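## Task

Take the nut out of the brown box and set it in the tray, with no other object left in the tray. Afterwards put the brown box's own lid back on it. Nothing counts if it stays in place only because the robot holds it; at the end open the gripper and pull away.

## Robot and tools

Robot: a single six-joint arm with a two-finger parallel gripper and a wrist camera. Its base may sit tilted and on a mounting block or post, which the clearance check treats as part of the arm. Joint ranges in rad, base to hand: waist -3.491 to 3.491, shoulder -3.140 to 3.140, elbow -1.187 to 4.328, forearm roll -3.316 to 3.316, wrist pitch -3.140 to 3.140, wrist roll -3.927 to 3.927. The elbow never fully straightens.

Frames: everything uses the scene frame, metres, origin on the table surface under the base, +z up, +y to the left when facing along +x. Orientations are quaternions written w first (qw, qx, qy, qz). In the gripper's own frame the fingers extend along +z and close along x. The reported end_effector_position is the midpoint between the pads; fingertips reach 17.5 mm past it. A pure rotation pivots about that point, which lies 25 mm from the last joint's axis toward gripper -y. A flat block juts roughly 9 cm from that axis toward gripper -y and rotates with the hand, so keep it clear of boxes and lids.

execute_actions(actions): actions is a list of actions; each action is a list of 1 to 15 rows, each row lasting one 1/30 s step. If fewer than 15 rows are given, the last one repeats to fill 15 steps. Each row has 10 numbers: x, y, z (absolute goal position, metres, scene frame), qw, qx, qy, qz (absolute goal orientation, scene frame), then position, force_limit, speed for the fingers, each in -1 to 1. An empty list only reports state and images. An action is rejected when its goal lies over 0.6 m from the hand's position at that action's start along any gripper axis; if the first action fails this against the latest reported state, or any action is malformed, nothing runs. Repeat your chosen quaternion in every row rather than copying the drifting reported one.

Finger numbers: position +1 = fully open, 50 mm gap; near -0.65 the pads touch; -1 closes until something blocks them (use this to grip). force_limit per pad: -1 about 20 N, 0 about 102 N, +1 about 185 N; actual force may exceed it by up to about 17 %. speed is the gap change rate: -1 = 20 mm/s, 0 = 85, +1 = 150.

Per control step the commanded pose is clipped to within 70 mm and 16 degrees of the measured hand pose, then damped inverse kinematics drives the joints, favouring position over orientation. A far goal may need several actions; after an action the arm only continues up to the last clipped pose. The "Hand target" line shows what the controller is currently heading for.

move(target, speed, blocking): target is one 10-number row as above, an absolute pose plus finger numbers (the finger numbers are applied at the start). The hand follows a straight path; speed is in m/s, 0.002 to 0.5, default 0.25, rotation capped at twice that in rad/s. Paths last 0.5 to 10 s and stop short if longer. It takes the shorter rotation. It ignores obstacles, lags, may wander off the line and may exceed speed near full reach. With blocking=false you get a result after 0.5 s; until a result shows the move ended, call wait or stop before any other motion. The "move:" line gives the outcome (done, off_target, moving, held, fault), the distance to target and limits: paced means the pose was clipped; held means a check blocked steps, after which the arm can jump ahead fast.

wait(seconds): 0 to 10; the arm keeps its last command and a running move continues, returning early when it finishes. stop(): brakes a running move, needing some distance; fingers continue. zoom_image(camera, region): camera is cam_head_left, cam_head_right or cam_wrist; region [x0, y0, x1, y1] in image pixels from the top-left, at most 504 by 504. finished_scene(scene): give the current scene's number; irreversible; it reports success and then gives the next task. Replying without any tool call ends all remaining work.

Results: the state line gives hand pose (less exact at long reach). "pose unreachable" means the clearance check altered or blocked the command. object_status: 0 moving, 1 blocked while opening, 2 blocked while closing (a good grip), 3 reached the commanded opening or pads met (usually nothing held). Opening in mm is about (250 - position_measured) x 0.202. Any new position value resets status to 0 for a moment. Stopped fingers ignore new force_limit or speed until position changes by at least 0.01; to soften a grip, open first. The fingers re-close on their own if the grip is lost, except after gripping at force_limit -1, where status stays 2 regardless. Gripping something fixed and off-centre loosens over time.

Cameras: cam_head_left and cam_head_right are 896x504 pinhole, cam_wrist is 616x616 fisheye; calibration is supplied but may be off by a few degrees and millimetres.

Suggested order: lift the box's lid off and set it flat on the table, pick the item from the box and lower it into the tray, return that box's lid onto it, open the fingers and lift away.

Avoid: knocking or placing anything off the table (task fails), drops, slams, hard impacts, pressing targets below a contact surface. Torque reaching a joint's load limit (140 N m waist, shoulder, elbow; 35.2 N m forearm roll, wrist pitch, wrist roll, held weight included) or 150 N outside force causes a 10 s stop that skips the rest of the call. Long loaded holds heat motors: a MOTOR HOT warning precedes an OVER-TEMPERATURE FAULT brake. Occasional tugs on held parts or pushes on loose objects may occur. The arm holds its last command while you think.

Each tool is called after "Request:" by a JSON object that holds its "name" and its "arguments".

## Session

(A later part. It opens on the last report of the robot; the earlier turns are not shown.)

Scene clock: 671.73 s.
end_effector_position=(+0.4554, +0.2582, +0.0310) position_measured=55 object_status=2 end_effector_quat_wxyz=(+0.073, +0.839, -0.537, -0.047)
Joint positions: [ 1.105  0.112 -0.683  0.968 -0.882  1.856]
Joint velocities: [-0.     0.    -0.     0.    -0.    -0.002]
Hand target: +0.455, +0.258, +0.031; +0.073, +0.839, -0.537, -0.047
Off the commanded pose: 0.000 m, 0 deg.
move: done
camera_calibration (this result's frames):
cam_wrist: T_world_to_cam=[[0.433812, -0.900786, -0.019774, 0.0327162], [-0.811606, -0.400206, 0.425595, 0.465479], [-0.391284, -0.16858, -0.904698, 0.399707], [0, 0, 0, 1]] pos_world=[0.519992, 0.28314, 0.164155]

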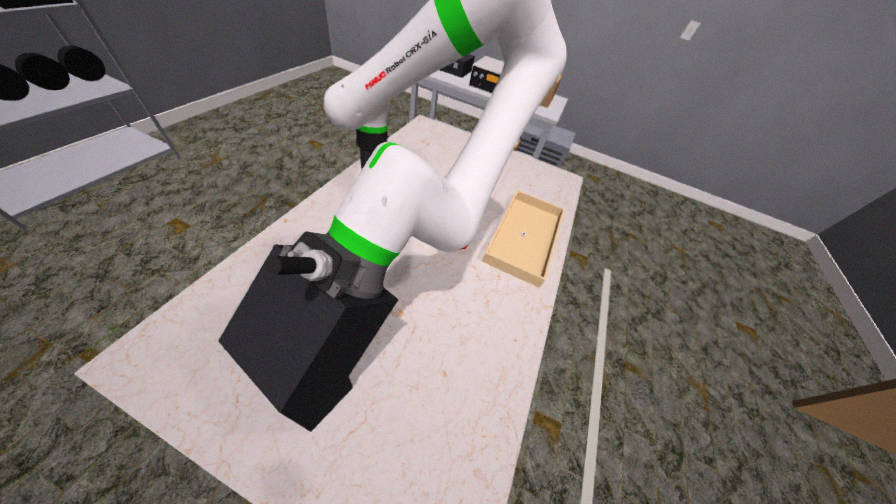

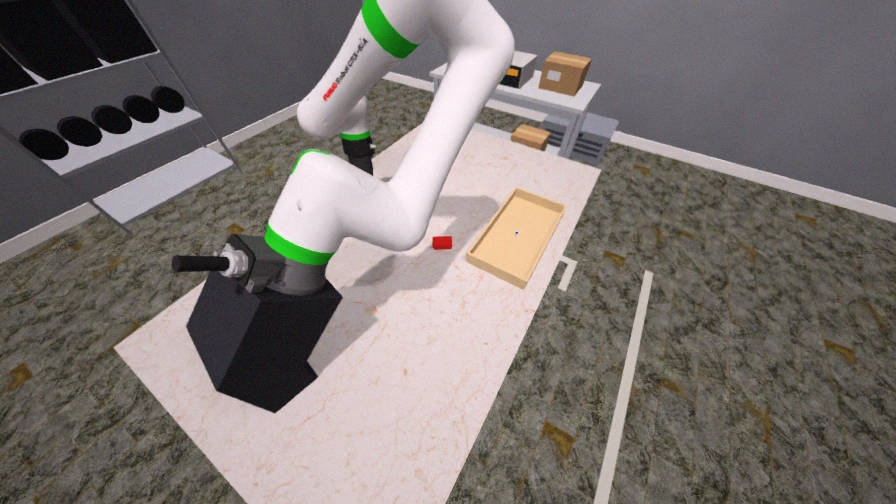

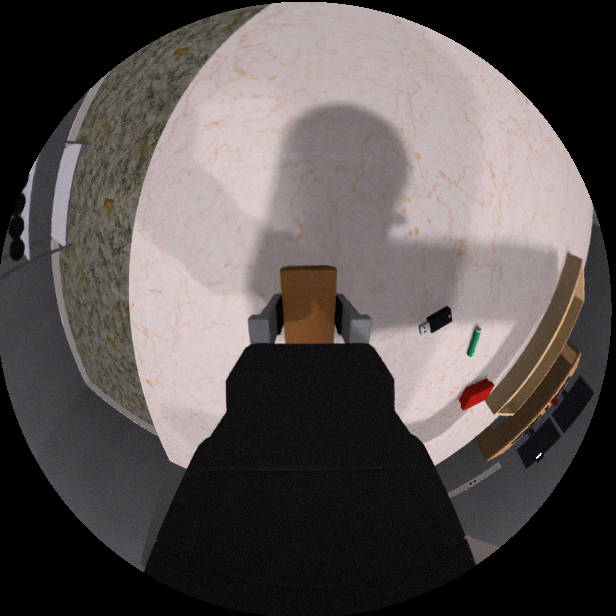

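Lid is sliding over the base cleanly. Release gently now.

Request:
{"name": "move", "arguments": {"target": [0.4554, 0.2582, 0.031, 0.0734, 0.8393, -0.5368, -0.047, 1, -0.5, -0.6], "speed": 0.01}}

Request:
{"name": "zoom_image", "arguments": {"camera": "cam_wrist", "region": [250, 240, 370, 350]}}

Scene clock: 675.47 s.
end_effector_position=(+0.4554, +0.2582, +0.0310) position_measured=3 object_status=3 end_effector_quat_wxyz=(+0.073, +0.839, -0.537, -0.047)
Joint positions: [ 1.105  0.112 -0.683  0.968 -0.882  1.856]
Joint velocities: [ 0.001  0.002 -0.    -0.001  0.     0.   ]
Hand target: +0.455, +0.258, +0.031; +0.073, +0.839, -0.537, -0.047
Off the commanded pose: 0.000 m, 0 deg.
move: done
camera_calibration (this result's frames):
cam_wrist: T_world_to_cam=[[0.433817, -0.900784, -0.0197614, 0.0327077], [-0.811609, -0.400207, 0.425587, 0.465486], [-0.391271, -0.168589, -0.904701, 0.3997], [0, 0, 0, 1]] pos_world=[0.519995, 0.283138, 0.16415]

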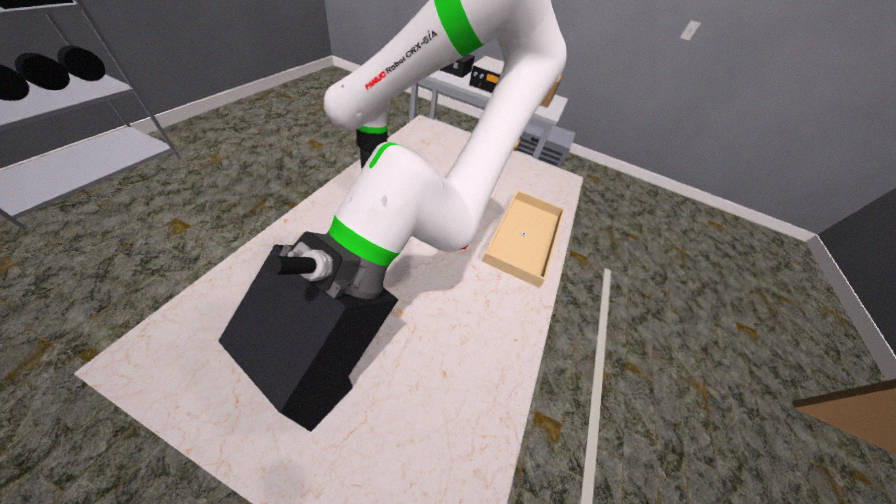

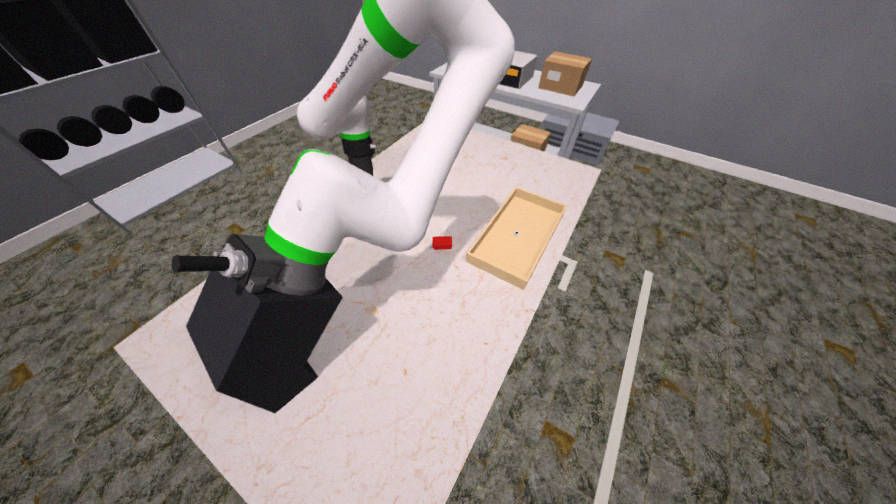

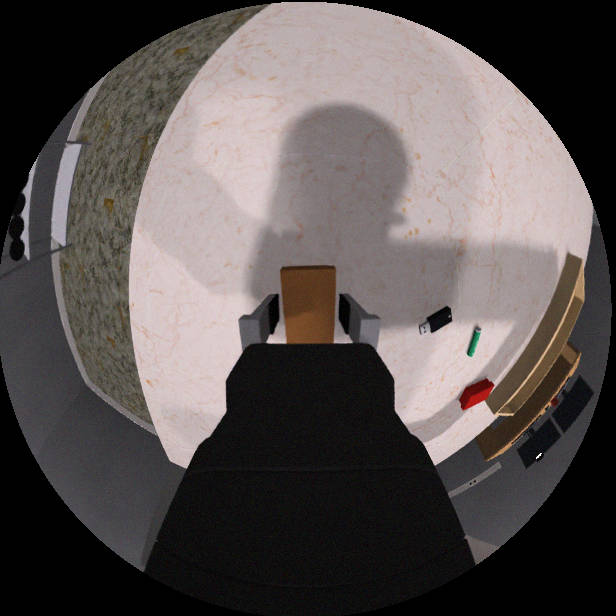

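Region (250, 240, 370, 350) of cam_wrist's 616x616 image, scaled by 4.200, with more detail than that image has; it fills the top 462 rows of this view, and the rest is white.

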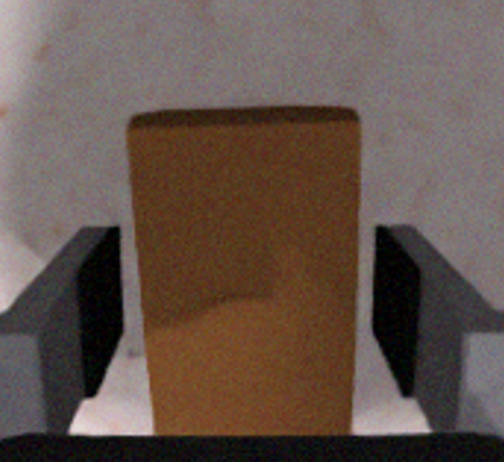

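Request:
{"name": "move", "arguments": {"target": [0.47, 0.265, 0.09, 0.1468, 0.8329, -0.5255, -0.0926, 1, -0.5, 0], "speed": 0.08}}

Request:
{"name": "zoom_image", "arguments": {"camera": "cam_wrist", "region": [240, 200, 380, 340]}}

Scene clock: 680.83 s.
end_effector_position=(+0.4703, +0.2650, +0.0899) position_measured=3 object_status=3 end_effector_quat_wxyz=(+0.147, +0.833, -0.526, -0.092)
Joint positions: [ 1.201  0.122 -0.424  0.646 -1.184  2.111]
Joint velocities: [-0.001 -0.001  0.    -0.    -0.     0.001]
Hand target: +0.470, +0.265, +0.090; +0.147, +0.833, -0.526, -0.092
Off the commanded pose: 0.000 m, 0 deg.
move: done
camera_calibration (this result's frames):
cam_wrist: T_world_to_cam=[[0.441558, -0.896971, -0.0216694, 0.0290772], [-0.728028, -0.372298, 0.575647, 0.39501], [-0.524406, -0.238405, -0.817411, 0.533227], [0, 0, 0, 1]] pos_world=[0.554366, 0.300266, 0.20911]

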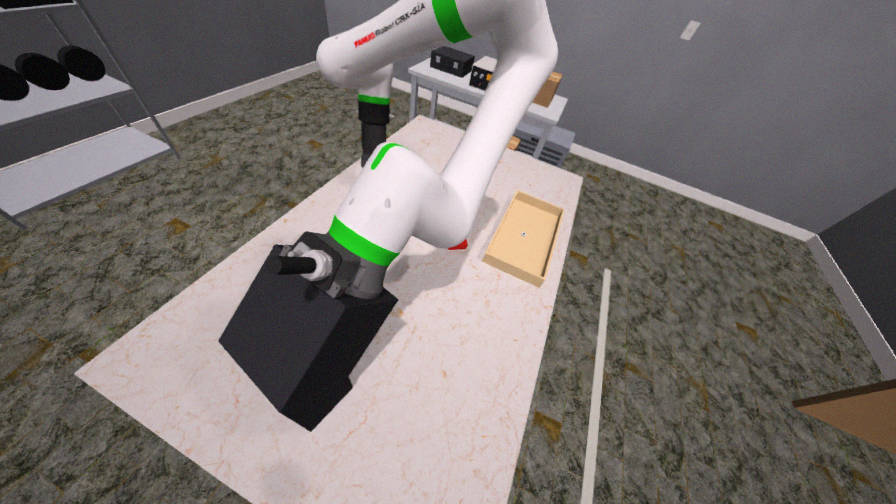

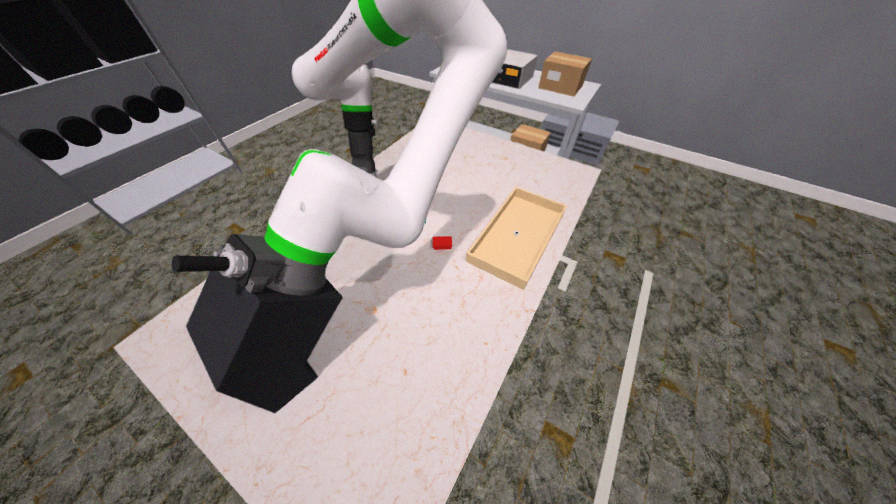

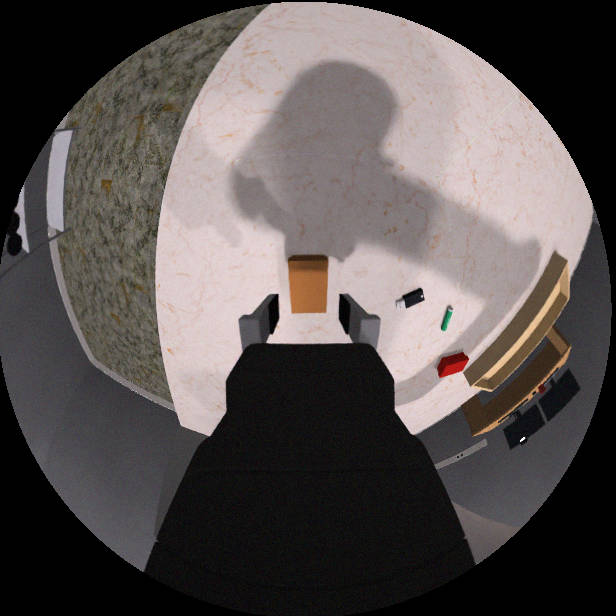

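Region (240, 200, 380, 340) of cam_wrist's 616x616 image, scaled by 3.600, with more detail than that image has.

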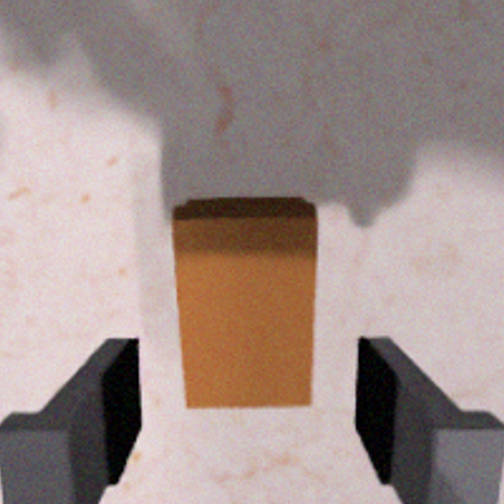

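Request:
{"name": "move", "arguments": {"target": [0.55, 0.22, 0.22, 0.0734, 0.8393, -0.5368, -0.047, 1, -0.5, 0], "speed": 0.2}}

Scene clock: 684.60 s.
end_effector_position=(+0.5502, +0.2204, +0.2198) position_measured=3 object_status=3 end_effector_quat_wxyz=(+0.073, +0.839, -0.537, -0.047)
Joint positions: [ 1.335 -0.169 -0.429  0.722 -1.389  2.145]
Joint velocities: [ 0.    -0.     0.     0.001 -0.001 -0.001]
Hand target: +0.550, +0.220, +0.220; +0.073, +0.839, -0.537, -0.047
Off the commanded pose: 0.000 m, 0 deg.
move: done
camera_calibration (this result's frames):
cam_wrist: T_world_to_cam=[[0.434198, -0.900607, -0.019475, -0.0390951], [-0.811612, -0.400489, 0.425316, 0.447089], [-0.390842, -0.168865, -0.904835, 0.601037], [0, 0, 0, 1]] pos_world=[0.614748, 0.245339, 0.352924]

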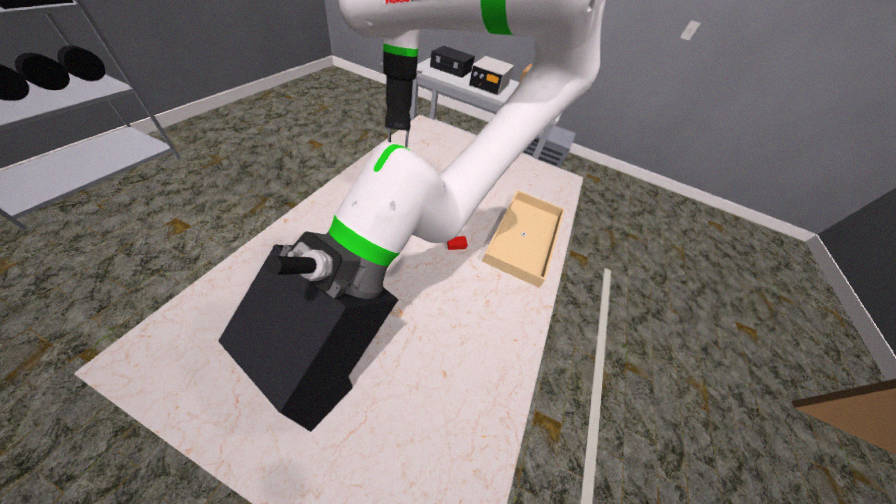

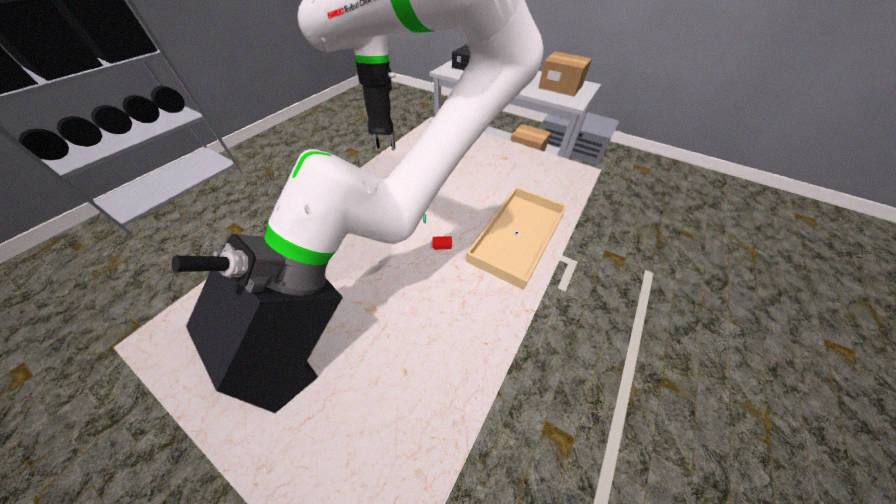

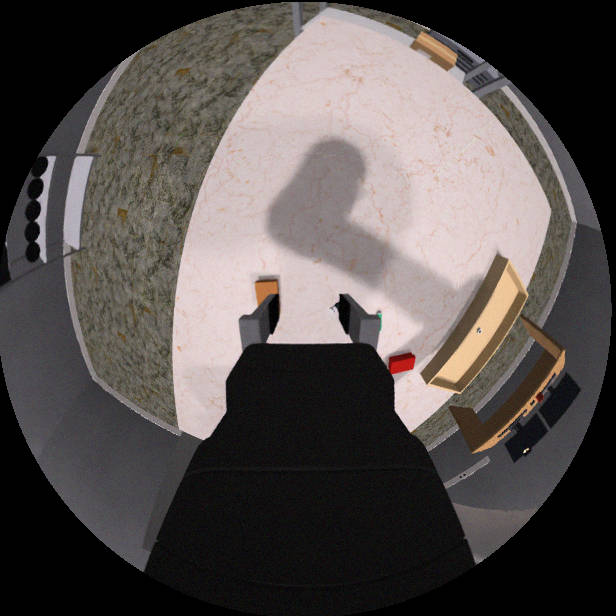

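Request:
{"name": "finished_scene", "arguments": {"scene": 1}}

The scene is finished: the task was done.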